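# Push utility cart through self-closing door into taped area

## Task

Move the utility cart past the self-closing door and leave it parked in the yellow-taped zone so that every one of its four wheels sits fully within the tape boundary, with none touching the tape. The three tubes in the cart's top tray must remain standing upright. The robot must not topple or finish leaning. The result only counts if the cart stays in place by itself at the end, not because the robot is holding it.

## Robot and tools

ROBOT. TidyBot++: a single mobile base (0.54 m long, 0.50 m wide, 0.38 m tall) on four powered casters. It carries one seven-joint arm with a two-finger gripper. The shoulder sits 0.12 m ahead of the base centre and 0.68 m up. At the start the arm is folded with the hand aimed down. In that pose the hand reaches up to 0.08 m beyond the base front, and the elbow is up to 1.15 m high. Segments: upper arm 0.42 m, forearm 0.31 m, hand 0.31 m. Two cameras: base_camera, fixed on the base and looking forward and down, and wrist_camera, which looks along the hand.

FRAMES. Base frame: origin on the floor below the base centre, x forward, y left, z up. hand_pose, the point between the finger pads, is reported in this frame. Its z axis runs out along the fingers, and the fingers close along its y axis. The odometry frame is the base frame as it was at the start. Heading is in radians, positive to the left, from -3.142 to 3.142. base_tilt is in degrees and is positive when the robot leans forward or right. Odometry only counts wheel turns, so slip shows up as travel, and it drifts a few cm and some degrees over many moves.

execute_actions(actions, cameras). actions is a list holding exactly one action, or an empty list to just get the state and images. An action may contain base, joints, speeds, or base and joints together; they start at the same moment.
- base: one command only, and it is an offset from where the base last reported itself, not a pose. translate_m: straight drive in metres, forward positive, -2 to 2. strafe_m: sideways in metres, left positive, -2 to 2. rotate_rad: turn in place in radians, counter-clockwise from above positive, -6.3 to 6.3.
- joints: absolute targets in radians, keyed by name. joint_1_rad: any angle; it turns the whole arm, and positive is clockwise from above, which is opposite to rotate_rad. joint_2_rad: shoulder, -2.249 to 2.249. joint_3_rad: any angle. joint_4_rad: elbow, -2.579 to 2.579. joint_5_rad: any angle. joint_6_rad: wrist, -2.099 to 2.099. joint_7_rad: any angle; with the hand down, positive is counter-clockwise from above. gripper_pos runs from 0 (open, about 85 mm gap) to 1 (closed). Any-angle joints take the shorter way, so send steps of less than half a turn. With joint_1=0, joint_3=3.14 and joint_5=0, the arm stays in the base's x-z plane. The segment tilts from vertical are then joint_2, joint_2-joint_4 and joint_2-joint_4-joint_6. A pointed-down hand can be raised to about 0.94 m, and only near the base.
- speeds: caps on the top speed for this action only. translate_m and strafe_m take 0.05 to 0.5 m/s, rotate_rad takes 0.1 to 1.57 rad/s, and the defaults are the maxima. A base move that would take too long at its cap is refused, so split it.
- cameras: a list of base_camera, wrist_camera or all. Leaving it out or passing null gives all cameras, and [] gives none.
An unknown key or an out-of-range value refuses the whole call, and nothing moves.

wait(seconds): 0 to 10. It commands nothing and returns the state and images. zoom_image(camera, region): region is [x0,y0,x1,y1] in pixels of that camera's last full image, at most 504x504. base_camera images are 644x364, wrist_camera images are 644x476. read_manual(section): returns licence texts only. finished_scene(scene): ends the current scene, given its number, and reports success. It cannot be undone, so call it only once the cart rests correctly on its own.

RESULTS. base_status and joint_status tell how each motion ended. done: reached the target. For the base it only means the wheels turned enough, so a blocked base may stop short and still read done. off_target: came to rest elsewhere and may still be pushing. contact_stop or time_out: the old target is dropped and the part holds where it stopped. not_followed, or 'joint command not followed' with a cause line: the self-collision check held back the arm targets. The robot may retry them later, so send new, safe targets. on_its_own lists motion you did not command. motor_effort is the percentage of each motor's maximum, with the peak of the last action in brackets; readings are noisy. ARM HIT means the arm struck the base or itself. A torque fault freezes the arm and gripper for 10 s, and the base keeps going. MOTOR HOT warns of heat, and an OVER-TEMPERATURE FAULT makes the arm sag, with limit_stop_at_motor_heat in joint_status. Resend the targets after that.

CAUTIONS. A part left out of an action may still be pushing toward its earlier target. Joint friction leaves small errors. To correct, send last command + (wanted - read), but never do that while holding a load. A loaded arm sags. Camera images show the hand's true place better than hand_pose. No check keeps the arm off the base. If the arm snags anything about 0.8 m or higher while the base drives, the robot can tip, and sideways force on a raised hand can lift wheels. Back off or pull the arm in to level the robot. A blocked base pushes hard until it times out, so avoid driving into walls, the door or the cart. Drive gently, since the cart may surge when something gives way. Do not knock the tubes over or let anything fall, and avoid slams and hard hits. Something may occasionally nudge loose objects. The robot keeps its last command while you think.

Each tool is called after "Call:" as name(argument=value, ...) on one line, values as JSON.

## Session

Call:
execute_actions(actions=[])

Scene clock: 0.00 s.
base_odometry: x=+0.000 y=+0.000 heading=+0.000 (m, m, rad; odometry frame)
base_tilt: forward=+0.8 right=+0.6 (deg)
base_status: not commanded
joint_positions: joint_1_rad=+0.034 joint_2_rad=-0.378 joint_3_rad=+3.153 joint_4_rad=-2.531 joint_5_rad=-0.031 joint_6_rad=-0.851 joint_7_rad=+1.513 gripper_pos=+0.000
joint_status: not commanded
motor_effort: joint_1_rad=+1 joint_2_rad=+0 joint_3_rad=+0 joint_4_rad=+15 joint_5_rad=-1 joint_6_rad=+1 joint_7_rad=+1 (%)
hand_pose: x=+0.2692 y=+0.0024 z=+0.5917 quat_wxyz=(-0.015, +0.996, -0.060, +0.068) (m; base frame)
pictures: base_camera, wrist_camera
Images, in order (width x height): base_camera 644x364, wrist_camera 644x476.

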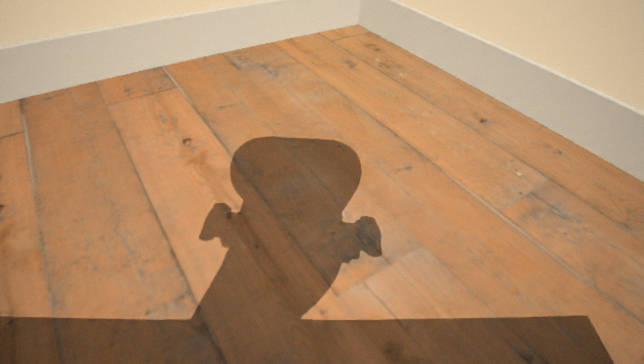

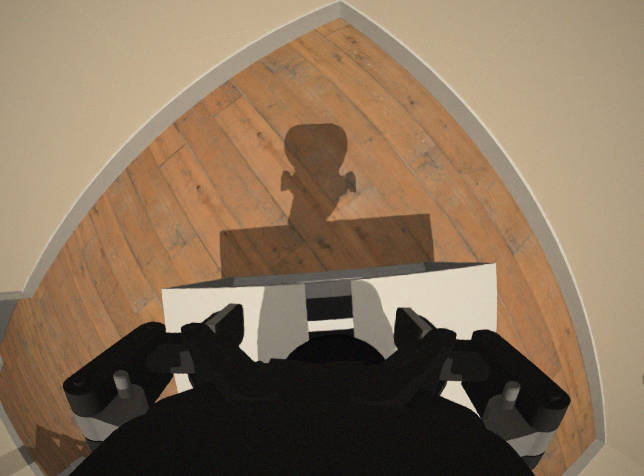

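Call:
execute_actions(actions=[{"base":{"rotate_rad":2.6}}], cameras=[])

Call:
execute_actions(actions=[{"joints":{"joint_6_rad":0.3,"joint_7_rad":1.57}}])

Scene clock: 9.27 s.
base_odometry: x=+0.000 y=+0.000 heading=+2.599 (m, m, rad; odometry frame)
base_tilt: forward=+0.8 right=+0.6 (deg)
base_status: done
joint_positions: joint_1_rad=+0.034 joint_2_rad=-0.378 joint_3_rad=+3.153 joint_4_rad=-2.531 joint_5_rad=-0.031 joint_6_rad=-0.851 joint_7_rad=+1.513 gripper_pos=+0.000
joint_status: not commanded
motor_effort: joint_1_rad=+1(2) joint_2_rad=+0(1) joint_3_rad=+0(1) joint_4_rad=+14(14) joint_5_rad=-1(2) joint_6_rad=+1(1) joint_7_rad=+1(1) (%)
hand_pose: x=+0.2692 y=+0.0024 z=+0.5917 quat_wxyz=(-0.015, +0.996, -0.060, +0.068) (m; base frame)
pictures: none
No camera images: the call's "cameras" was empty. Leave "cameras" out to get every camera's image.

Scene clock: 10.70 s.
base_odometry: x=+0.000 y=+0.000 heading=+2.599 (m, m, rad; odometry frame)
base_tilt: forward=+0.8 right=+0.6 (deg)
base_status: not commanded
joint_positions: joint_1_rad=+0.034 joint_2_rad=-0.378 joint_3_rad=+3.153 joint_4_rad=-2.531 joint_5_rad=-0.031 joint_6_rad=+0.302 joint_7_rad=+1.535 gripper_pos=+0.000
joint_status: all done
motor_effort: joint_1_rad=+1(1) joint_2_rad=-4(5) joint_3_rad=+0(0) joint_4_rad=+18(19) joint_5_rad=-1(1) joint_6_rad=+7(7) joint_7_rad=+1(1) (%)
hand_pose: x=+0.5251 y=-0.0200 z=+0.8137 quat_wxyz=(-0.004, +0.798, -0.048, +0.601) (m; base frame)
pictures: base_camera, wrist_camera
camera_calibration (this result's frames):
wrist_camera: T_world_to_cam=[[-0.0263427, -0.997872, -0.0596489, 0.0440383], [-0.316702, 0.0649268, -0.9463, 0.982965], [0.948159, -0.00603712, -0.317738, -0.104794], [0, 0, 0, 1]] pos_world=[0.411829, -0.0205089, 0.89951]
Images, in order (width x height): base_camera 644x364, wrist_camera 644x476.

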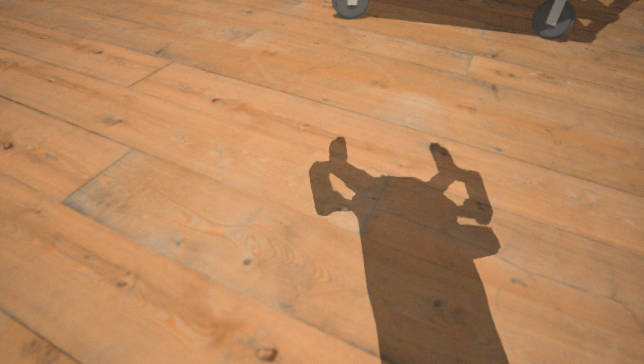

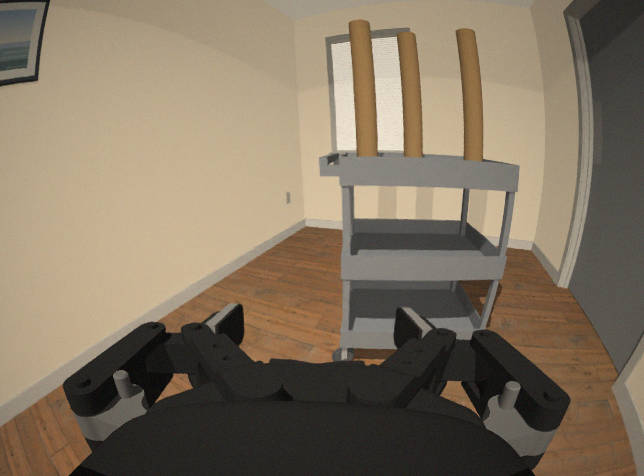

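Call:
execute_actions(actions=[{"base":{"rotate_rad":-1.0}}])

Scene clock: 15.93 s.
base_odometry: x=+0.000 y=+0.000 heading=+1.600 (m, m, rad; odometry frame)
base_tilt: forward=+0.8 right=+0.6 (deg)
base_status: done
joint_positions: joint_1_rad=+0.034 joint_2_rad=-0.378 joint_3_rad=+3.153 joint_4_rad=-2.531 joint_5_rad=-0.031 joint_6_rad=+0.302 joint_7_rad=+1.535 gripper_pos=+0.000
joint_status: not commanded
motor_effort: joint_1_rad=+1(0) joint_2_rad=-4(5) joint_3_rad=+0(1) joint_4_rad=+18(18) joint_5_rad=-1(1) joint_6_rad=+7(8) joint_7_rad=+1(1) (%)
hand_pose: x=+0.5251 y=-0.0200 z=+0.8137 quat_wxyz=(-0.004, +0.798, -0.048, +0.601) (m; base frame)
pictures: base_camera, wrist_camera
camera_calibration (this result's frames):
wrist_camera: T_world_to_cam=[[-0.02636, -0.997871, -0.0596547, 0.0440443], [-0.316701, 0.0649378, -0.9463, 0.982965], [0.948159, -0.00605177, -0.317738, -0.104794], [0, 0, 0, 1]] pos_world=[0.411828, -0.0205152, 0.89951]
Images, in order (width x height): base_camera 644x364, wrist_camera 644x476.

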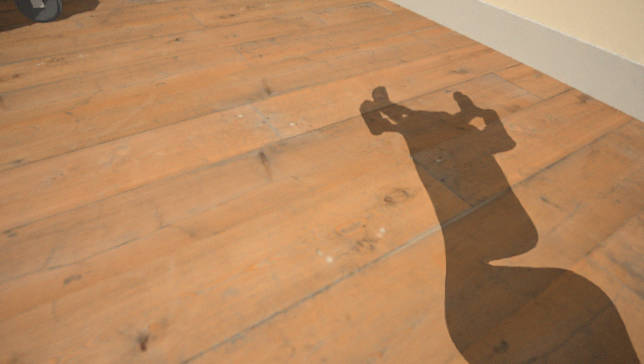

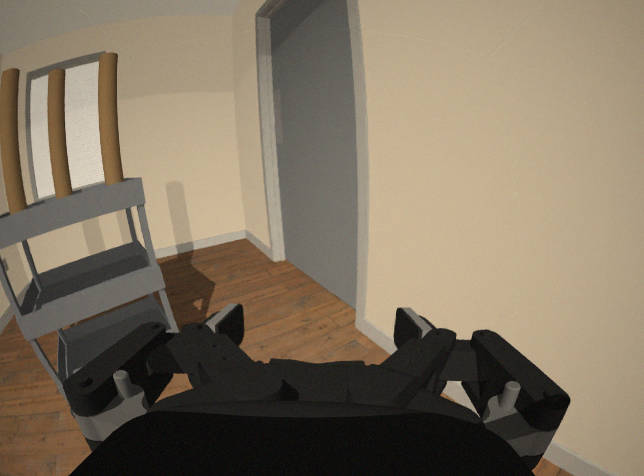

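Call:
execute_actions(actions=[{"base":{"rotate_rad":-1.06},"joints":{"joint_6_rad":-0.6}}], cameras=[])

Call:
execute_actions(actions=[{"base":{"translate_m":-1.2}}], cameras=[])

Call:
execute_actions(actions=[{"base":{"strafe_m":0.7},"joints":{"joint_2_rad":-0.7,"joint_4_rad":-2.3,"joint_6_rad":-0.6}}])

Scene clock: 52.30 s.
base_odometry: x=+0.000 y=+0.000 heading=+0.541 (m, m, rad; odometry frame)
base_tilt: forward=+0.8 right=+0.6 (deg)
base_status: done
joint_positions: joint_1_rad=+0.034 joint_2_rad=-0.378 joint_3_rad=+3.153 joint_4_rad=-2.531 joint_5_rad=-0.031 joint_6_rad=-0.599 joint_7_rad=+1.535 gripper_pos=+0.000
joint_status: all done
motor_effort: joint_1_rad=+1(2) joint_2_rad=-2(4) joint_3_rad=+0(1) joint_4_rad=+15(18) joint_5_rad=-1(2) joint_6_rad=+3(8) joint_7_rad=+1(1) (%)
hand_pose: x=+0.3446 y=-0.0029 z=+0.6120 quat_wxyz=(-0.012, +0.980, -0.050, +0.193) (m; base frame)
pictures: none
No camera images: the call's "cameras" was empty. Leave "cameras" out to get every camera's image.

Scene clock: 56.03 s.
base_odometry: x=-1.030 y=-0.617 heading=+0.540 (m, m, rad; odometry frame)
base_tilt: forward=+0.8 right=+0.6 (deg)
base_status: done
joint_positions: joint_1_rad=+0.034 joint_2_rad=-0.378 joint_3_rad=+3.153 joint_4_rad=-2.531 joint_5_rad=-0.031 joint_6_rad=-0.599 joint_7_rad=+1.535 gripper_pos=+0.000
joint_status: not commanded
motor_effort: joint_1_rad=+1(0) joint_2_rad=-2(4) joint_3_rad=+0(0) joint_4_rad=+15(16) joint_5_rad=-1(1) joint_6_rad=+3(3) joint_7_rad=+1(1) (%)
hand_pose: x=+0.3446 y=-0.0029 z=+0.6120 quat_wxyz=(-0.012, +0.980, -0.050, +0.193) (m; base frame)
pictures: none
No camera images: the call's "cameras" was empty. Leave "cameras" out to get every camera's image.

Scene clock: 58.77 s.
base_odometry: x=-1.390 y=-0.017 heading=+0.541 (m, m, rad; odometry frame)
base_tilt: forward=+0.8 right=+0.6 (deg)
base_status: done
joint_positions: joint_1_rad=+0.034 joint_2_rad=-0.687 joint_3_rad=+3.153 joint_4_rad=-2.322 joint_5_rad=-0.031 joint_6_rad=-0.599 joint_7_rad=+1.535 gripper_pos=+0.000
joint_status: all done
motor_effort: joint_1_rad=+1(0) joint_2_rad=+3(5) joint_3_rad=+0(2) joint_4_rad=+20(20) joint_5_rad=-1(2) joint_6_rad=+6(6) joint_7_rad=+1(1) (%)
hand_pose: x=+0.4112 y=-0.0064 z=+0.7956 quat_wxyz=(-0.015, +0.898, -0.044, +0.438) (m; base frame)
pictures: base_camera, wrist_camera
camera_calibration (this result's frames):
wrist_camera: T_world_to_cam=[[-0.0231377, -0.996654, -0.078394, 0.0671086], [-0.647499, 0.0746854, -0.758398, 0.91549], [0.761715, 0.0332125, -0.647061, 0.336419], [0, 0, 0, 1]] pos_world=[0.338076, -0.012663, 0.917249]
Images, in order (width x height): base_camera 644x364, wrist_camera 644x476.

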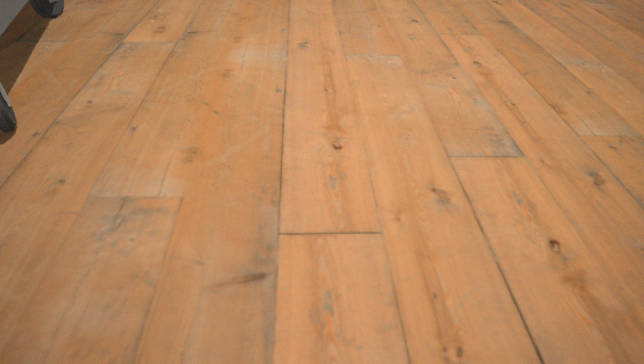

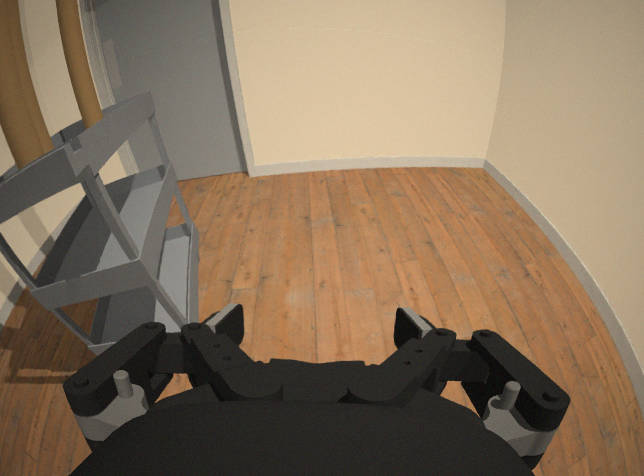

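Call:
execute_actions(actions=[{"base":{"strafe_m":0.62},"joints":{"joint_4_rad":-1.6,"joint_6_rad":-1.5},"speeds":{"strafe_m":0.3}}])

Scene clock: 67.00 s.
base_odometry: x=-1.710 y=+0.515 heading=+0.541 (m, m, rad; odometry frame)
base_tilt: forward=+0.8 right=+0.6 (deg)
base_status: done
joint_positions: joint_1_rad=+0.034 joint_2_rad=-0.687 joint_3_rad=+3.153 joint_4_rad=-1.622 joint_5_rad=-0.031 joint_6_rad=-1.480 joint_7_rad=+1.535 gripper_pos=+0.000
joint_status: all done
motor_effort: joint_1_rad=+1(1) joint_2_rad=+7(8) joint_3_rad=+0(2) joint_4_rad=+16(21) joint_5_rad=-1(2) joint_6_rad=+5(6) joint_7_rad=+1(1) (%)
hand_pose: x=+0.3120 y=+0.0008 z=+0.9613 quat_wxyz=(-0.017, +0.934, -0.033, +0.355) (m; base frame)
pictures: base_camera, wrist_camera
camera_calibration (this result's frames):
wrist_camera: T_world_to_cam=[[-0.0104623, -0.997087, -0.0755464, 0.0783042], [-0.775055, 0.0558221, -0.629424, 0.892227], [0.631807, 0.0519674, -0.773381, 0.680968], [0, 0, 0, 1]] pos_world=[0.262103, -0.00711801, 1.09415]
Images, in order (width x height): base_camera 644x364, wrist_camera 644x476.

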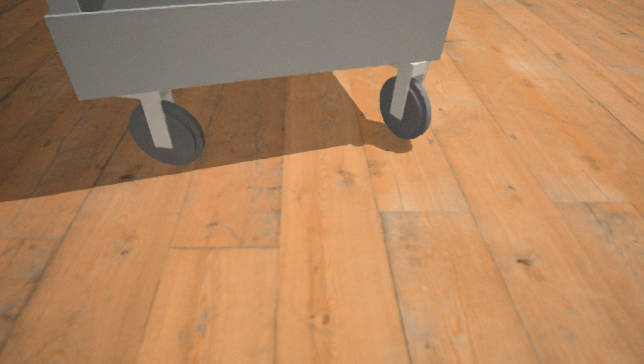

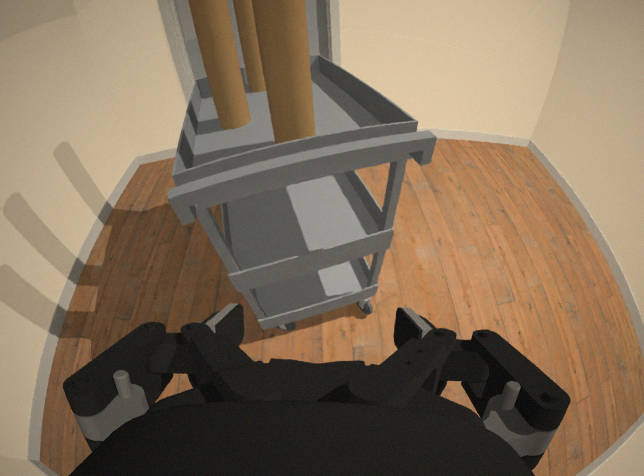

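Call:
execute_actions(actions=[{"base":{"rotate_rad":0.3},"joints":{"joint_7_rad":0,"gripper_pos":0.3,"joint_4_rad":-1.3,"joint_6_rad":-1.88}}], cameras=[])

Call:
execute_actions(actions=[{"base":{"strafe_m":-0.15},"joints":{"joint_1_rad":0,"joint_2_rad":0.15,"joint_4_rad":-0.8,"joint_6_rad":-1.88}}])

Scene clock: 90.17 s.
base_odometry: x=-1.710 y=+0.515 heading=+0.840 (m, m, rad; odometry frame)
base_tilt: forward=+0.8 right=+0.6 (deg)
base_status: done
joint_positions: joint_1_rad=+0.034 joint_2_rad=-0.687 joint_3_rad=+3.153 joint_4_rad=-1.322 joint_5_rad=-0.031 joint_6_rad=-1.861 joint_7_rad=+0.018 gripper_pos=+0.300
joint_status: all done
motor_effort: joint_1_rad=+1(0) joint_2_rad=+10(11) joint_3_rad=+0(1) joint_4_rad=+12(16) joint_5_rad=-1(2) joint_6_rad=+5(4) joint_7_rad=+1(1) (%)
hand_pose: x=+0.2260 y=+0.0037 z=+1.0119 quat_wxyz=(-0.229, +0.668, -0.673, +0.220) (m; base frame)
pictures: none
No camera images: the call's "cameras" was empty. Leave "cameras" out to get every camera's image.

Scene clock: 92.30 s.
base_odometry: x=-1.598 y=+0.415 heading=+0.841 (m, m, rad; odometry frame)
base_tilt: forward=+0.8 right=+0.6 (deg)
base_status: done
joint_positions: joint_1_rad=+0.021 joint_2_rad=+0.143 joint_3_rad=+3.153 joint_4_rad=-0.827 joint_5_rad=-0.031 joint_6_rad=-1.861 joint_7_rad=+0.018 gripper_pos=+0.300
joint_status: all done
motor_effort: joint_1_rad=+0(1) joint_2_rad=-19(22) joint_3_rad=+0(2) joint_4_rad=+14(15) joint_5_rad=-1(2) joint_6_rad=+2(5) joint_7_rad=+1(1) (%)
hand_pose: x=+0.5334 y=-0.0021 z=+0.9796 quat_wxyz=(-0.116, +0.698, -0.699, +0.103) (m; base frame)
pictures: base_camera, wrist_camera
camera_calibration (this result's frames):
wrist_camera: T_world_to_cam=[[-0.938388, -0.0125785, -0.345356, 0.840469], [-0.0337681, 0.997893, 0.0554083, 0.0112964], [0.343931, 0.0636565, -0.936835, 0.869051], [0, 0, 0, 1]] pos_world=[0.490173, -0.0560215, 1.10379]
Images, in order (width x height): base_camera 644x364, wrist_camera 644x476.

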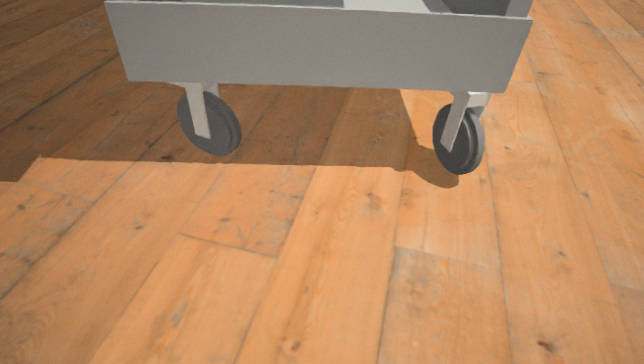

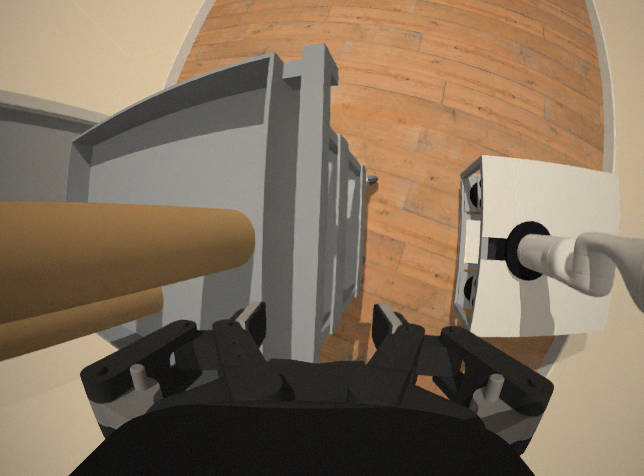

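Call:
execute_actions(actions=[{"joints":{"joint_2_rad":0.212,"joint_4_rad":-0.98,"joint_6_rad":-1.712,"gripper_pos":0.45}}], cameras=["wrist_camera"])

Scene clock: 101.30 s.
base_odometry: x=-1.598 y=+0.415 heading=+0.841 (m, m, rad; odometry frame)
base_tilt: forward=+0.8 right=+0.6 (deg)
base_status: not commanded
joint_positions: joint_1_rad=+0.021 joint_2_rad=+0.207 joint_3_rad=+3.153 joint_4_rad=-0.962 joint_5_rad=-0.031 joint_6_rad=-1.731 joint_7_rad=+0.018 gripper_pos=+0.450
joint_status: all done
motor_effort: joint_1_rad=+1(1) joint_2_rad=-22(25) joint_3_rad=-1(0) joint_4_rad=+16(17) joint_5_rad=-1(1) joint_6_rad=+1(2) joint_7_rad=+1(1) (%)
hand_pose: x=+0.5695 y=-0.0029 z=+0.9144 quat_wxyz=(-0.093, +0.700, -0.704, +0.078) (m; base frame)
pictures: wrist_camera
camera_calibration (this result's frames):
wrist_camera: T_world_to_cam=[[-0.959858, -0.00814793, -0.280368, 0.804595], [-0.026251, 0.9978, 0.0608742, 0.00759633], [0.279256, 0.0657905, -0.95796, 0.851809], [0, 0, 0, 1]] pos_world=[0.534624, -0.0570648, 1.04112]
Images, in order (width x height): wrist_camera 644x476.

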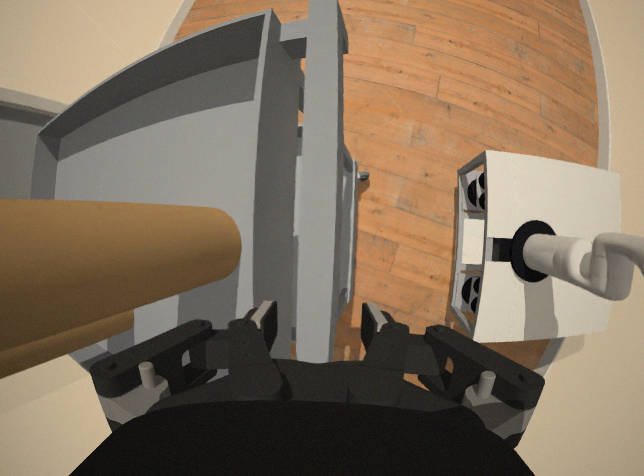

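Centered. Descend along the axis.

Call:
execute_actions(actions=[{"joints":{"joint_2_rad":0.185,"joint_4_rad":-1.19,"joint_6_rad":-1.52,"gripper_pos":0.5}}], cameras=["wrist_camera"])

Scene clock: 108.20 s.
base_odometry: x=-1.598 y=+0.415 heading=+0.841 (m, m, rad; odometry frame)
base_tilt: forward=+0.8 right=+0.6 (deg)
base_status: not commanded
joint_positions: joint_1_rad=+0.021 joint_2_rad=+0.206 joint_3_rad=+3.153 joint_4_rad=-1.169 joint_5_rad=-0.031 joint_6_rad=-1.541 joint_7_rad=+0.018 gripper_pos=+0.500
joint_status: all done
motor_effort: joint_1_rad=+1(1) joint_2_rad=-24(25) joint_3_rad=+0(0) joint_4_rad=+16(18) joint_5_rad=-1(1) joint_6_rad=+1(1) joint_7_rad=+1(1) (%)
hand_pose: x=+0.5833 y=-0.0034 z=+0.8519 quat_wxyz=(-0.088, +0.699, -0.706, +0.072) (m; base frame)
pictures: wrist_camera
camera_calibration (this result's frames):
wrist_camera: T_world_to_cam=[[-0.964068, -0.00209471, -0.265647, 0.790233], [-0.0196537, 0.997791, 0.0634577, 0.00618359], [0.264928, 0.0663985, -0.96198, 0.799816], [0, 0, 0, 1]] pos_world=[0.550067, -0.0576212, 0.978937]
Images, in order (width x height): wrist_camera 644x476.

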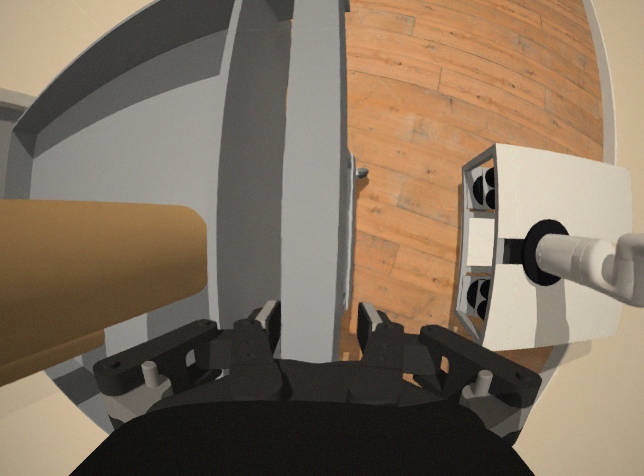

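Call:
execute_actions(actions=[{"joints":{"gripper_pos":1}}], cameras=[])

Call:
execute_actions(actions=[{"base":{"translate_m":0.5},"speeds":{"translate_m":0.1}}])

Call:
execute_actions(actions=[{"base":{"strafe_m":0.15},"speeds":{"strafe_m":0.06}}])

Scene clock: 116.23 s.
base_odometry: x=-1.598 y=+0.415 heading=+0.841 (m, m, rad; odometry frame)
base_tilt: forward=+0.8 right=+0.6 (deg)
base_status: not commanded
joint_positions: joint_1_rad=+0.021 joint_2_rad=+0.204 joint_3_rad=+3.153 joint_4_rad=-1.169 joint_5_rad=-0.031 joint_6_rad=-1.532 joint_7_rad=+0.018 gripper_pos=+0.707
joint_status: gripper_pos off_target (ended at +0.707, target +1.000)
motor_effort: joint_1_rad=+1(0) joint_2_rad=-25(26) joint_3_rad=-1(1) joint_4_rad=+15(18) joint_5_rad=-1(1) joint_6_rad=+2(6) joint_7_rad=+2(1) (%)
hand_pose: x=+0.5856 y=-0.0034 z=+0.8532 quat_wxyz=(-0.092, +0.698, -0.706, +0.076) (m; base frame)
pictures: none
No camera images: the call's "cameras" was empty. Leave "cameras" out to get every camera's image.

Scene clock: 121.77 s.
base_odometry: x=-1.264 y=+0.788 heading=+0.841 (m, m, rad; odometry frame)
base_tilt: forward=+0.8 right=+0.6 (deg)
base_status: done
joint_positions: joint_1_rad=+0.019 joint_2_rad=+0.179 joint_3_rad=+3.158 joint_4_rad=-1.194 joint_5_rad=-0.031 joint_6_rad=-1.566 joint_7_rad=-0.022 gripper_pos=+0.716
joint_status: not commanded
motor_effort: joint_1_rad=-5(5) joint_2_rad=-21(26) joint_3_rad=-5(6) joint_4_rad=+17(22) joint_5_rad=+0(3) joint_6_rad=+8(13) joint_7_rad=+8(9) (%)
hand_pose: x=+0.5648 y=-0.0041 z=+0.8527 quat_wxyz=(-0.081, +0.684, -0.722, +0.062) (m; base frame)
pictures: base_camera, wrist_camera
camera_calibration (this result's frames):
wrist_camera: T_world_to_cam=[[-0.969731, 0.0398253, -0.240906, 0.754886], [0.0230929, 0.997145, 0.0718861, -0.0247846], [0.243081, 0.064147, -0.967883, 0.822893], [0, 0, 0, 1]] pos_world=[0.532579, -0.0581358, 0.980102]
Images, in order (width x height): base_camera 644x364, wrist_camera 644x476.

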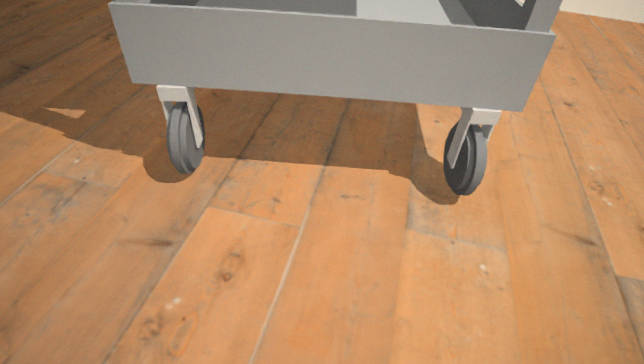

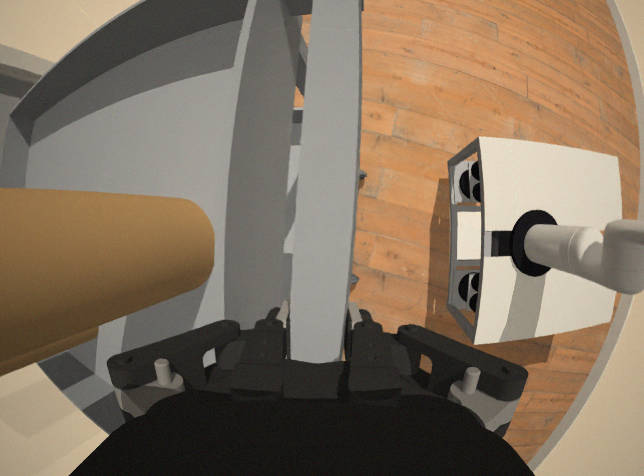

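Scene clock: 124.77 s.
base_odometry: x=-1.376 y=+0.888 heading=+0.841 (m, m, rad; odometry frame)
base_tilt: forward=+0.8 right=+0.6 (deg)
base_status: done
joint_positions: joint_1_rad=+0.043 joint_2_rad=+0.180 joint_3_rad=+3.190 joint_4_rad=-1.194 joint_5_rad=-0.024 joint_6_rad=-1.560 joint_7_rad=-0.038 gripper_pos=+0.716
joint_status: not commanded
motor_effort: joint_1_rad=-5(12) joint_2_rad=-25(25) joint_3_rad=-5(12) joint_4_rad=+18(20) joint_5_rad=-2(7) joint_6_rad=+6(9) joint_7_rad=+6(11) (%)
hand_pose: x=+0.5663 y=-0.0308 z=+0.8526 quat_wxyz=(-0.077, +0.657, -0.746, +0.070) (m; base frame)
pictures: base_camera, wrist_camera
camera_calibration (this result's frames):
wrist_camera: T_world_to_cam=[[-0.962899, 0.109137, -0.24681, 0.76073], [0.096624, 0.99337, 0.0622939, -0.0318378], [0.251972, 0.036135, -0.96706, 0.817612], [0, 0, 0, 1]] pos_world=[0.529567, -0.0809419, 0.980419]
Images, in order (width x height): base_camera 644x364, wrist_camera 644x476.

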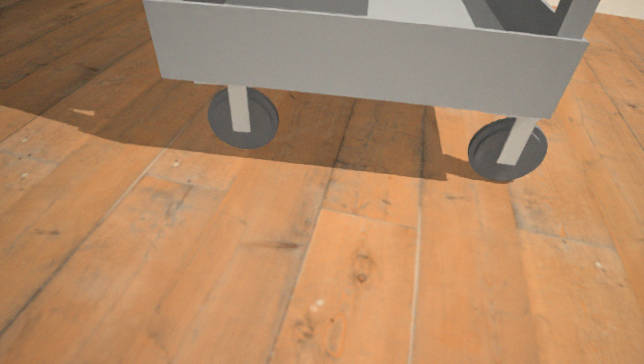

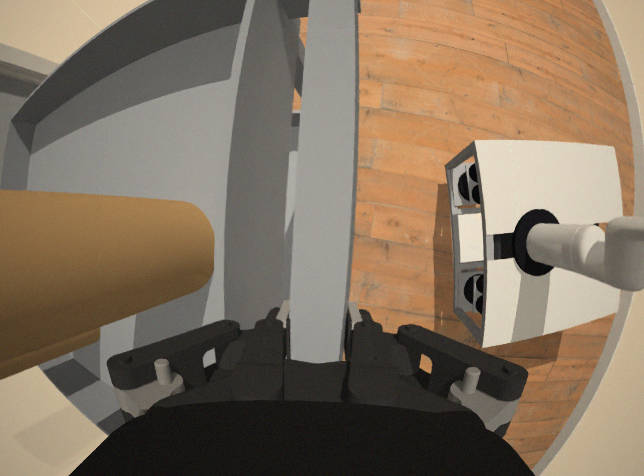

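Call:
execute_actions(actions=[{"base":{"strafe_m":0.34},"speeds":{"strafe_m":0.08}}], cameras=[])

Call:
execute_actions(actions=[{"base":{"rotate_rad":-0.3},"speeds":{"rotate_rad":0.1}}], cameras=[])

Call:
execute_actions(actions=[{"base":{"translate_m":0.4},"speeds":{"translate_m":0.1}}])

Scene clock: 143.30 s.
base_odometry: x=-1.629 y=+1.115 heading=+0.841 (m, m, rad; odometry frame)
base_tilt: forward=+0.8 right=+0.6 (deg)
base_status: done
joint_positions: joint_1_rad=+0.041 joint_2_rad=+0.181 joint_3_rad=+3.191 joint_4_rad=-1.194 joint_5_rad=-0.023 joint_6_rad=-1.553 joint_7_rad=-0.038 gripper_pos=+0.716
joint_status: not commanded
motor_effort: joint_1_rad=-4(12) joint_2_rad=-25(26) joint_3_rad=-5(12) joint_4_rad=+17(19) joint_5_rad=-2(7) joint_6_rad=+6(8) joint_7_rad=+6(10) (%)
hand_pose: x=+0.5686 y=-0.0309 z=+0.8527 quat_wxyz=(-0.078, +0.658, -0.746, +0.073) (m; base frame)
pictures: none
No camera images: the call's "cameras" was empty. Leave "cameras" out to get every camera's image.

Scene clock: 146.83 s.
base_odometry: x=-1.629 y=+1.115 heading=+0.544 (m, m, rad; odometry frame)
base_tilt: forward=+0.8 right=+0.6 (deg)
base_status: done
joint_positions: joint_1_rad=-0.053 joint_2_rad=+0.181 joint_3_rad=+3.108 joint_4_rad=-1.194 joint_5_rad=-0.038 joint_6_rad=-1.556 joint_7_rad=+0.038 gripper_pos=+0.716
joint_status: not commanded
motor_effort: joint_1_rad=+9(16) joint_2_rad=-24(25) joint_3_rad=+7(12) joint_4_rad=+19(20) joint_5_rad=+1(4) joint_6_rad=+9(10) joint_7_rad=-6(10) (%)
hand_pose: x=+0.5647 y=+0.0508 z=+0.8528 quat_wxyz=(-0.091, +0.746, -0.657, +0.057) (m; base frame)
pictures: none
No camera images: the call's "cameras" was empty. Leave "cameras" out to get every camera's image.

Scene clock: 151.40 s.
base_odometry: x=-1.286 y=+1.322 heading=+0.543 (m, m, rad; odometry frame)
base_tilt: forward=+0.8 right=+0.6 (deg)
base_status: done
joint_positions: joint_1_rad=-0.035 joint_2_rad=+0.176 joint_3_rad=+3.116 joint_4_rad=-1.199 joint_5_rad=-0.038 joint_6_rad=-1.567 joint_7_rad=+0.038 gripper_pos=+0.716
joint_status: not commanded
motor_effort: joint_1_rad=+4(12) joint_2_rad=-23(25) joint_3_rad=+2(9) joint_4_rad=+17(23) joint_5_rad=+1(2) joint_6_rad=+5(15) joint_7_rad=-1(9) (%)
hand_pose: x=+0.5609 y=+0.0391 z=+0.8526 quat_wxyz=(-0.086, +0.738, -0.667, +0.055) (m; base frame)
pictures: base_camera, wrist_camera
camera_calibration (this result's frames):
wrist_camera: T_world_to_cam=[[-0.964146, -0.110279, -0.241372, 0.752526], [-0.131605, 0.988533, 0.0740394, 0.0174508], [0.23044, 0.103151, -0.967604, 0.826327], [0, 0, 0, 1]] pos_world=[0.537423, -0.0194987, 0.979905]
Images, in order (width x height): base_camera 644x364, wrist_camera 644x476.

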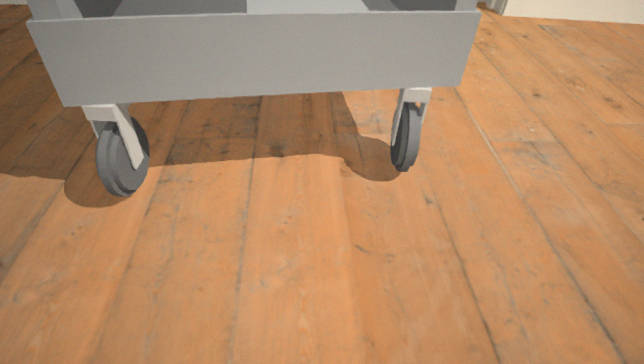

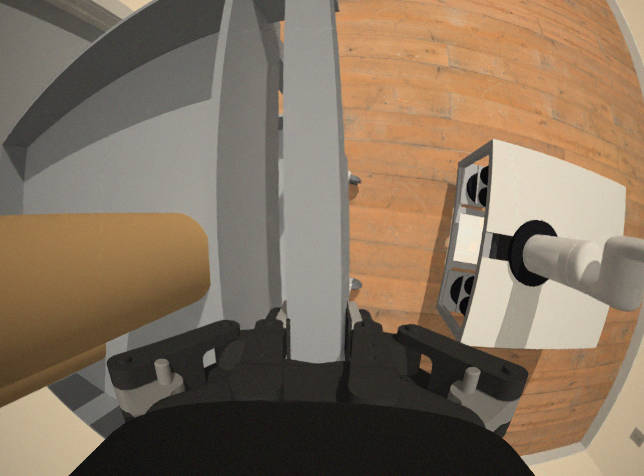

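Call:
execute_actions(actions=[{"base":{"rotate_rad":-0.07},"joints":{"joint_1_rad":0.06,"joint_3_rad":3.18,"joint_7_rad":-0.08},"speeds":{"rotate_rad":0.1}}], cameras=[])

Call:
execute_actions(actions=[{"base":{"translate_m":0.3},"speeds":{"translate_m":0.05}}])

Scene clock: 165.60 s.
base_odometry: x=-1.287 y=+1.322 heading=+0.475 (m, m, rad; odometry frame)
base_tilt: forward=+0.8 right=+0.6 (deg)
base_status: done
joint_positions: joint_1_rad=-0.001 joint_2_rad=+0.177 joint_3_rad=+3.122 joint_4_rad=-1.199 joint_5_rad=-0.045 joint_6_rad=-1.560 joint_7_rad=-0.003 gripper_pos=+0.716
joint_status: joint_1_rad off_target (ended at -0.001, target +0.060); joint_3_rad off_target (ended at +3.122, target +3.180); joint_7_rad off_target (ended at -0.003, target -0.080)
motor_effort: joint_1_rad=+9(19) joint_2_rad=-25(24) joint_3_rad=+6(15) joint_4_rad=+16(20) joint_5_rad=+2(6) joint_6_rad=+4(11) joint_7_rad=-5(12) (%)
hand_pose: x=+0.5643 y=+0.0237 z=+0.8527 quat_wxyz=(-0.090, +0.711, -0.696, +0.055) (m; base frame)
pictures: none
No camera images: the call's "cameras" was empty. Leave "cameras" out to get every camera's image.

Scene clock: 172.20 s.
base_odometry: x=-1.020 y=+1.459 heading=+0.474 (m, m, rad; odometry frame)
base_tilt: forward=+0.8 right=+0.6 (deg)
base_status: done
joint_positions: joint_1_rad=+0.071 joint_2_rad=+0.164 joint_3_rad=+3.183 joint_4_rad=-1.208 joint_5_rad=-0.034 joint_6_rad=-1.604 joint_7_rad=-0.080 gripper_pos=+0.724
joint_status: not commanded
on_its_own: joint_1_rad moved +0.072 to your old target +0.060; joint_3_rad moved +0.062 to your old target +3.180; joint_7_rad moved -0.077 to your old target -0.080
motor_effort: joint_1_rad=-4(10) joint_2_rad=-19(26) joint_3_rad=-5(8) joint_4_rad=+19(24) joint_5_rad=-4(5) joint_6_rad=+12(19) joint_7_rad=+3(5) (%)
hand_pose: x=+0.5463 y=-0.0351 z=+0.8519 quat_wxyz=(-0.067, +0.635, -0.768, +0.050) (m; base frame)
pictures: base_camera, wrist_camera
camera_calibration (this result's frames):
wrist_camera: T_world_to_cam=[[-0.96391, 0.171902, -0.203291, 0.707408], [0.158488, 0.984062, 0.080644, -0.0753263], [0.213914, 0.0455145, -0.975792, 0.850654], [0, 0, 0, 1]] pos_world=[0.51185, -0.0861962, 0.979945]
Images, in order (width x height): base_camera 644x364, wrist_camera 644x476.

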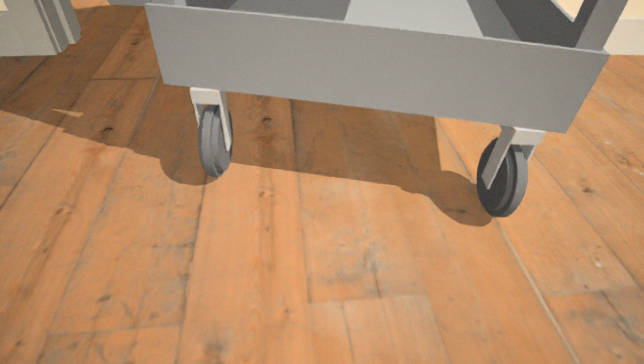

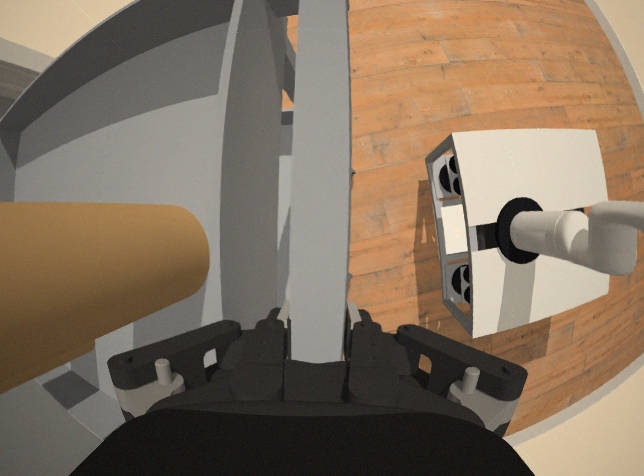

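Call:
execute_actions(actions=[{"base":{"translate_m":0.2},"joints":{"joint_1_rad":-0.03,"joint_3_rad":3.14,"joint_7_rad":0.03},"speeds":{"translate_m":0.05}}])

Scene clock: 183.80 s.
base_odometry: x=-0.844 y=+1.549 heading=+0.475 (m, m, rad; odometry frame)
base_tilt: forward=+0.8 right=+0.6 (deg)
base_status: translate_m time_out (by the wheels' count: +0.198 of +0.200)
joint_positions: joint_1_rad=-0.030 joint_2_rad=+0.082 joint_3_rad=+3.140 joint_4_rad=-1.304 joint_5_rad=-0.111 joint_6_rad=-1.751 joint_7_rad=-0.149 gripper_pos=+0.724
joint_status: joint_7_rad off_target (ended at -0.149, target +0.030); the others done
motor_effort: joint_1_rad=+0(11) joint_2_rad=-1(20) joint_3_rad=+0(10) joint_4_rad=+32(41) joint_5_rad=+7(16) joint_6_rad=+30(38) joint_7_rad=+26(32) (%)
hand_pose: x=+0.4623 y=+0.0461 z=+0.8493 quat_wxyz=(-0.037, +0.671, -0.740, -0.041) (m; base frame)
pictures: base_camera, wrist_camera
camera_calibration (this result's frames):
wrist_camera: T_world_to_cam=[[-0.995807, 0.0856249, -0.0321899, 0.48535], [0.079726, 0.984922, 0.15353, -0.167215], [0.0448505, 0.15032, -0.98762, 0.945812], [0, 0, 0, 1]] pos_world=[0.454226, -0.0190391, 0.975398]
Images, in order (width x height): base_camera 644x364, wrist_camera 644x476.

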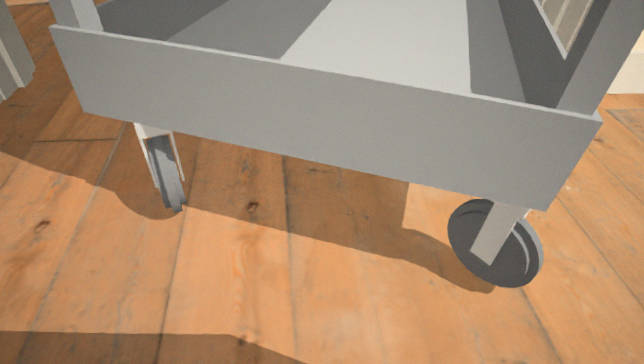

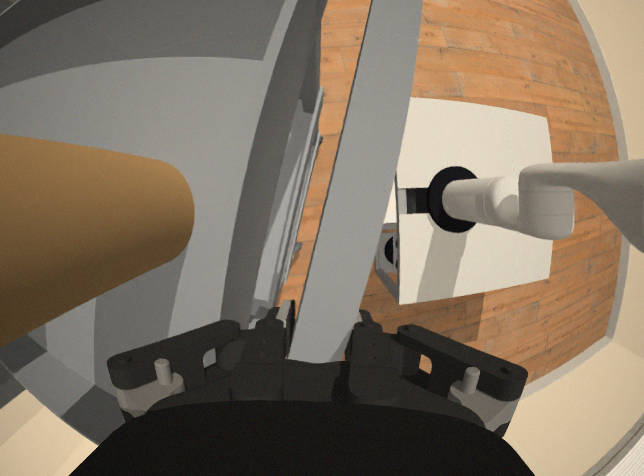

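Call:
execute_actions(actions=[{"base":{"translate_m":-0.5},"joints":{"joint_1_rad":0,"joint_7_rad":0.05},"speeds":{"translate_m":0.07}}], cameras=[])

Call:
execute_actions(actions=[{"base":{"strafe_m":0.22},"speeds":{"strafe_m":0.06}}], cameras=[])

Call:
execute_actions(actions=[{"base":{"strafe_m":-0.07},"speeds":{"strafe_m":0.05}}])

Scene clock: 202.90 s.
base_odometry: x=-1.289 y=+1.320 heading=+0.475 (m, m, rad; odometry frame)
base_tilt: forward=+0.8 right=+0.6 (deg)
base_status: done
joint_positions: joint_1_rad=+0.000 joint_2_rad=+0.189 joint_3_rad=+3.146 joint_4_rad=-1.196 joint_5_rad=-0.033 joint_6_rad=-1.558 joint_7_rad=+0.047 gripper_pos=+0.724
joint_status: all done
motor_effort: joint_1_rad=+5(7) joint_2_rad=-24(29) joint_3_rad=+3(8) joint_4_rad=+18(30) joint_5_rad=-2(11) joint_6_rad=+9(31) joint_7_rad=-3(25) (%)
hand_pose: x=+0.5681 y=+0.0100 z=+0.8482 quat_wxyz=(-0.080, +0.719, -0.687, +0.060) (m; base frame)
pictures: none
No camera images: the call's "cameras" was empty. Leave "cameras" out to get every camera's image.

Scene clock: 207.07 s.
base_odometry: x=-1.389 y=+1.516 heading=+0.475 (m, m, rad; odometry frame)
base_tilt: forward=+0.8 right=+0.6 (deg)
base_status: done
joint_positions: joint_1_rad=+0.036 joint_2_rad=+0.187 joint_3_rad=+3.169 joint_4_rad=-1.196 joint_5_rad=-0.023 joint_6_rad=-1.570 joint_7_rad=+0.027 gripper_pos=+0.724
joint_status: not commanded
motor_effort: joint_1_rad=-4(11) joint_2_rad=-20(24) joint_3_rad=-4(11) joint_4_rad=+15(19) joint_5_rad=-2(7) joint_6_rad=+6(12) joint_7_rad=+5(9) (%)
hand_pose: x=+0.5644 y=-0.0186 z=+0.8480 quat_wxyz=(-0.070, +0.692, -0.715, +0.063) (m; base frame)
pictures: none
No camera images: the call's "cameras" was empty. Leave "cameras" out to get every camera's image.

Scene clock: 208.97 s.
base_odometry: x=-1.357 y=+1.454 heading=+0.474 (m, m, rad; odometry frame)
base_tilt: forward=+0.8 right=+0.6 (deg)
base_status: done
joint_positions: joint_1_rad=+0.001 joint_2_rad=+0.187 joint_3_rad=+3.146 joint_4_rad=-1.196 joint_5_rad=-0.029 joint_6_rad=-1.570 joint_7_rad=+0.027 gripper_pos=+0.724
joint_status: not commanded
motor_effort: joint_1_rad=+3(4) joint_2_rad=-22(22) joint_3_rad=+1(4) joint_4_rad=+16(17) joint_5_rad=+0(3) joint_6_rad=+6(8) joint_7_rad=+1(8) (%)
hand_pose: x=+0.5645 y=+0.0078 z=+0.8481 quat_wxyz=(-0.075, +0.712, -0.695, +0.058) (m; base frame)
pictures: base_camera, wrist_camera
camera_calibration (this result's frames):
wrist_camera: T_world_to_cam=[[-0.972719, -0.0370224, -0.229013, 0.745217], [-0.0526388, 0.996658, 0.0624597, 0.0144391], [0.225935, 0.0728107, -0.971418, 0.830398], [0, 0, 0, 1]] pos_world=[0.538031, -0.047263, 0.976426]
Images, in order (width x height): base_camera 644x364, wrist_camera 644x476.

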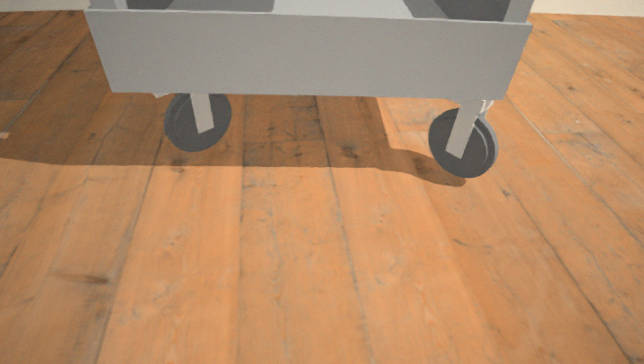

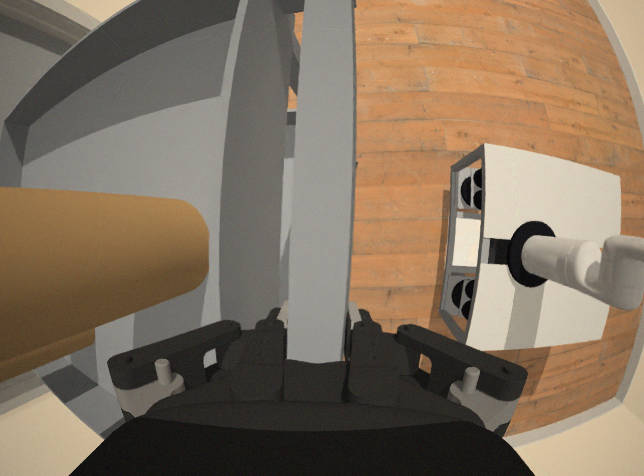

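Call:
execute_actions(actions=[{"base":{"rotate_rad":0.08},"joints":{"joint_7_rad":0.1},"speeds":{"rotate_rad":0.1}}], cameras=[])

Call:
execute_actions(actions=[{"base":{"translate_m":0.25},"speeds":{"translate_m":0.05}}])

Scene clock: 215.10 s.
base_odometry: x=-1.357 y=+1.454 heading=+0.552 (m, m, rad; odometry frame)
base_tilt: forward=+0.8 right=+0.6 (deg)
base_status: done
joint_positions: joint_1_rad=+0.043 joint_2_rad=+0.187 joint_3_rad=+3.173 joint_4_rad=-1.196 joint_5_rad=-0.023 joint_6_rad=-1.570 joint_7_rad=+0.041 gripper_pos=+0.724
joint_status: joint_7_rad off_target (ended at +0.041, target +0.100)
motor_effort: joint_1_rad=-7(11) joint_2_rad=-20(23) joint_3_rad=-7(11) joint_4_rad=+17(18) joint_5_rad=-4(7) joint_6_rad=+9(11) joint_7_rad=+6(9) (%)
hand_pose: x=+0.5642 y=-0.0235 z=+0.8480 quat_wxyz=(-0.069, +0.693, -0.714, +0.065) (m; base frame)
pictures: none
No camera images: the call's "cameras" was empty. Leave "cameras" out to get every camera's image.

Scene clock: 220.53 s.
base_odometry: x=-1.145 y=+1.585 heading=+0.552 (m, m, rad; odometry frame)
base_tilt: forward=+0.8 right=+0.6 (deg)
base_status: done
joint_positions: joint_1_rad=+0.002 joint_2_rad=+0.129 joint_3_rad=+3.142 joint_4_rad=-1.259 joint_5_rad=-0.022 joint_6_rad=-1.726 joint_7_rad=+0.085 gripper_pos=+0.739
joint_status: not commanded
motor_effort: joint_1_rad=-3(7) joint_2_rad=-9(21) joint_3_rad=-3(7) joint_4_rad=+32(33) joint_5_rad=-6(6) joint_6_rad=+28(34) joint_7_rad=+0(7) (%)
hand_pose: x=+0.4910 y=+0.0072 z=+0.8450 quat_wxyz=(-0.017, +0.737, -0.676, +0.003) (m; base frame)
pictures: base_camera, wrist_camera
camera_calibration (this result's frames):
wrist_camera: T_world_to_cam=[[-0.992352, -0.100771, -0.0712958, 0.549811], [-0.105342, 0.992403, 0.0635586, 0.036261], [0.0643493, 0.0705829, -0.995428, 0.943678], [0, 0, 0, 1]] pos_world=[0.4887, -0.0471883, 0.976258]
Images, in order (width x height): base_camera 644x364, wrist_camera 644x476.

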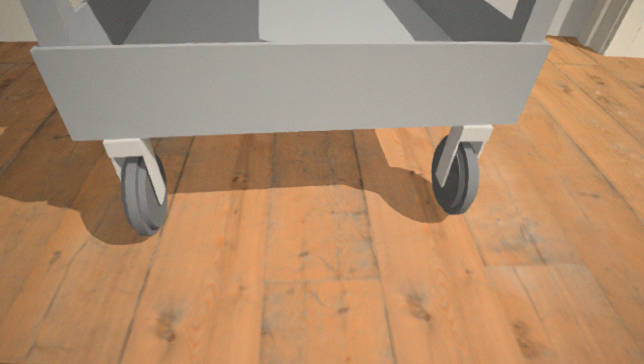

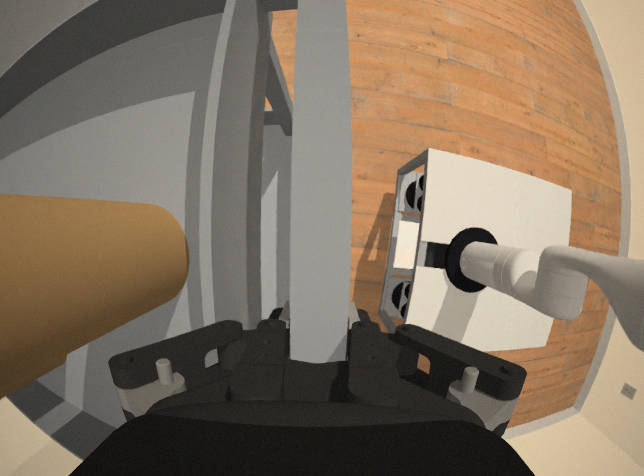

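Call:
execute_actions(actions=[{"base":{"translate_m":-0.14},"joints":{"joint_7_rad":0.0},"speeds":{"translate_m":0.05}}], cameras=[])

Call:
execute_actions(actions=[{"base":{"strafe_m":-0.14},"speeds":{"strafe_m":0.05}}], cameras=[])

Call:
execute_actions(actions=[{"base":{"translate_m":0.2},"speeds":{"translate_m":0.05}}])

Scene clock: 230.60 s.
base_odometry: x=-1.264 y=+1.511 heading=+0.553 (m, m, rad; odometry frame)
base_tilt: forward=+0.8 right=+0.6 (deg)
base_status: done
joint_positions: joint_1_rad=-0.001 joint_2_rad=+0.182 joint_3_rad=+3.140 joint_4_rad=-1.206 joint_5_rad=-0.022 joint_6_rad=-1.603 joint_7_rad=+0.032 gripper_pos=+0.739
joint_status: all done
motor_effort: joint_1_rad=+0(2) joint_2_rad=-22(26) joint_3_rad=-2(3) joint_4_rad=+16(30) joint_5_rad=-2(6) joint_6_rad=+12(29) joint_7_rad=+1(5) (%)
hand_pose: x=+0.5509 y=+0.0093 z=+0.8452 quat_wxyz=(-0.060, +0.718, -0.692, +0.046) (m; base frame)
pictures: none
No camera images: the call's "cameras" was empty. Leave "cameras" out to get every camera's image.

Scene clock: 233.87 s.
base_odometry: x=-1.190 y=+1.392 heading=+0.553 (m, m, rad; odometry frame)
base_tilt: forward=+0.8 right=+0.6 (deg)
base_status: done
joint_positions: joint_1_rad=-0.044 joint_2_rad=+0.182 joint_3_rad=+3.105 joint_4_rad=-1.206 joint_5_rad=-0.036 joint_6_rad=-1.603 joint_7_rad=+0.030 gripper_pos=+0.739
joint_status: not commanded
motor_effort: joint_1_rad=+8(14) joint_2_rad=-25(25) joint_3_rad=+5(11) joint_4_rad=+19(19) joint_5_rad=-1(4) joint_6_rad=+13(15) joint_7_rad=-5(8) (%)
hand_pose: x=+0.5482 y=+0.0461 z=+0.8454 quat_wxyz=(-0.069, +0.744, -0.664, +0.036) (m; base frame)
pictures: none
No camera images: the call's "cameras" was empty. Leave "cameras" out to get every camera's image.

Scene clock: 238.53 s.
base_odometry: x=-1.020 y=+1.497 heading=+0.553 (m, m, rad; odometry frame)
base_tilt: forward=+0.8 right=+0.6 (deg)
base_status: done
joint_positions: joint_1_rad=+0.000 joint_2_rad=+0.167 joint_3_rad=+3.135 joint_4_rad=-1.221 joint_5_rad=-0.036 joint_6_rad=-1.629 joint_7_rad=-0.005 gripper_pos=+0.739
joint_status: not commanded
motor_effort: joint_1_rad=-1(10) joint_2_rad=-19(26) joint_3_rad=-3(7) joint_4_rad=+21(26) joint_5_rad=-1(2) joint_6_rad=+15(23) joint_7_rad=+5(7) (%)
hand_pose: x=+0.5366 y=+0.0152 z=+0.8451 quat_wxyz=(-0.057, +0.708, -0.704, +0.031) (m; base frame)
pictures: base_camera, wrist_camera
camera_calibration (this result's frames):
wrist_camera: T_world_to_cam=[[-0.986014, -0.0180831, -0.165676, 0.670964], [-0.0315746, 0.996361, 0.0791649, -0.0196438], [0.163642, 0.0832889, -0.982998, 0.876324], [0, 0, 0, 1]] pos_world=[0.517557, -0.0412826, 0.974142]
Images, in order (width x height): base_camera 644x364, wrist_camera 644x476.

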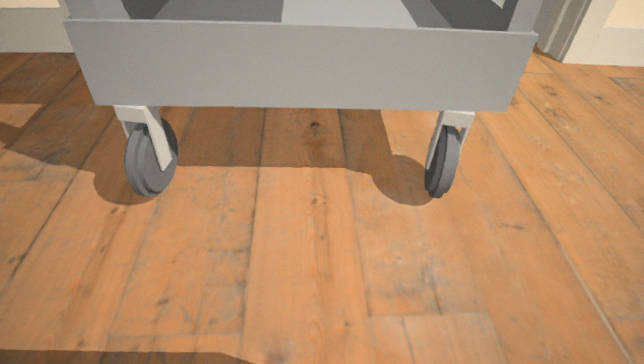

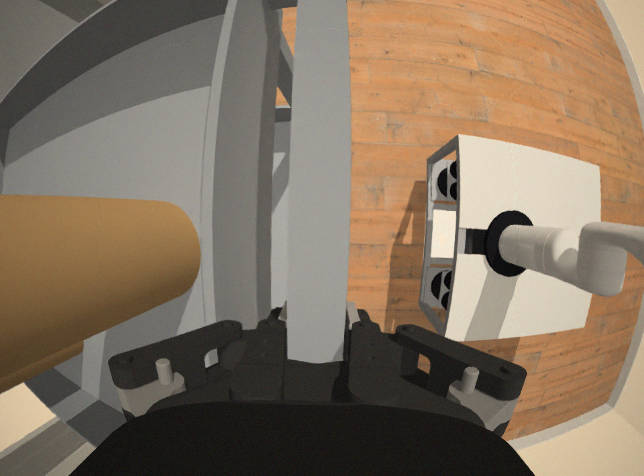

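Call:
execute_actions(actions=[{"base":{"translate_m":0.2},"joints":{"joint_7_rad":0.05},"speeds":{"translate_m":0.05}}])

Scene clock: 247.43 s.
base_odometry: x=-0.850 y=+1.602 heading=+0.553 (m, m, rad; odometry frame)
base_tilt: forward=+0.8 right=+0.6 (deg)
base_status: done
joint_positions: joint_1_rad=+0.011 joint_2_rad=+0.158 joint_3_rad=+3.145 joint_4_rad=-1.232 joint_5_rad=-0.036 joint_6_rad=-1.638 joint_7_rad=-0.005 gripper_pos=+0.739
joint_status: all done
motor_effort: joint_1_rad=-4(6) joint_2_rad=-19(21) joint_3_rad=-5(7) joint_4_rad=+21(29) joint_5_rad=-2(2) joint_6_rad=+14(24) joint_7_rad=+8(10) (%)
hand_pose: x=+0.5298 y=+0.0069 z=+0.8450 quat_wxyz=(-0.053, +0.701, -0.711, +0.028) (m; base frame)
pictures: base_camera, wrist_camera
camera_calibration (this result's frames):
wrist_camera: T_world_to_cam=[[-0.987854, 0.00176257, -0.155378, 0.656284], [-0.0104529, 0.996917, 0.0777658, -0.0215869], [0.155036, 0.0784454, -0.984789, 0.884066], [0, 0, 0, 1]] pos_world=[0.511024, -0.0489873, 0.97427]
Images, in order (width x height): base_camera 644x364, wrist_camera 644x476.

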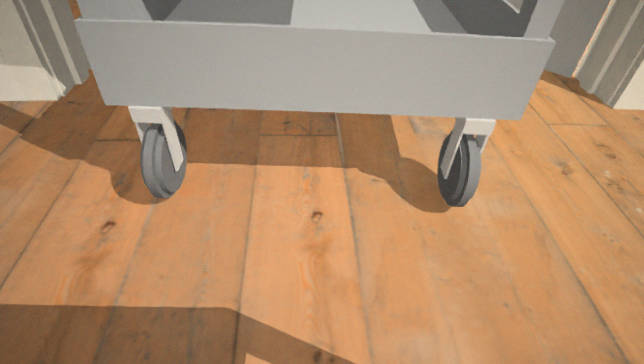

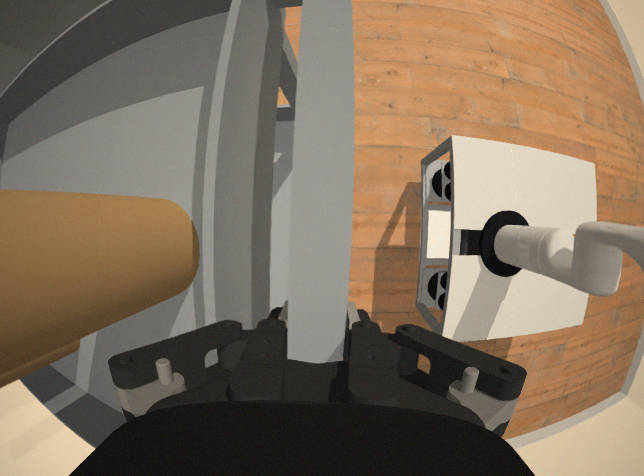

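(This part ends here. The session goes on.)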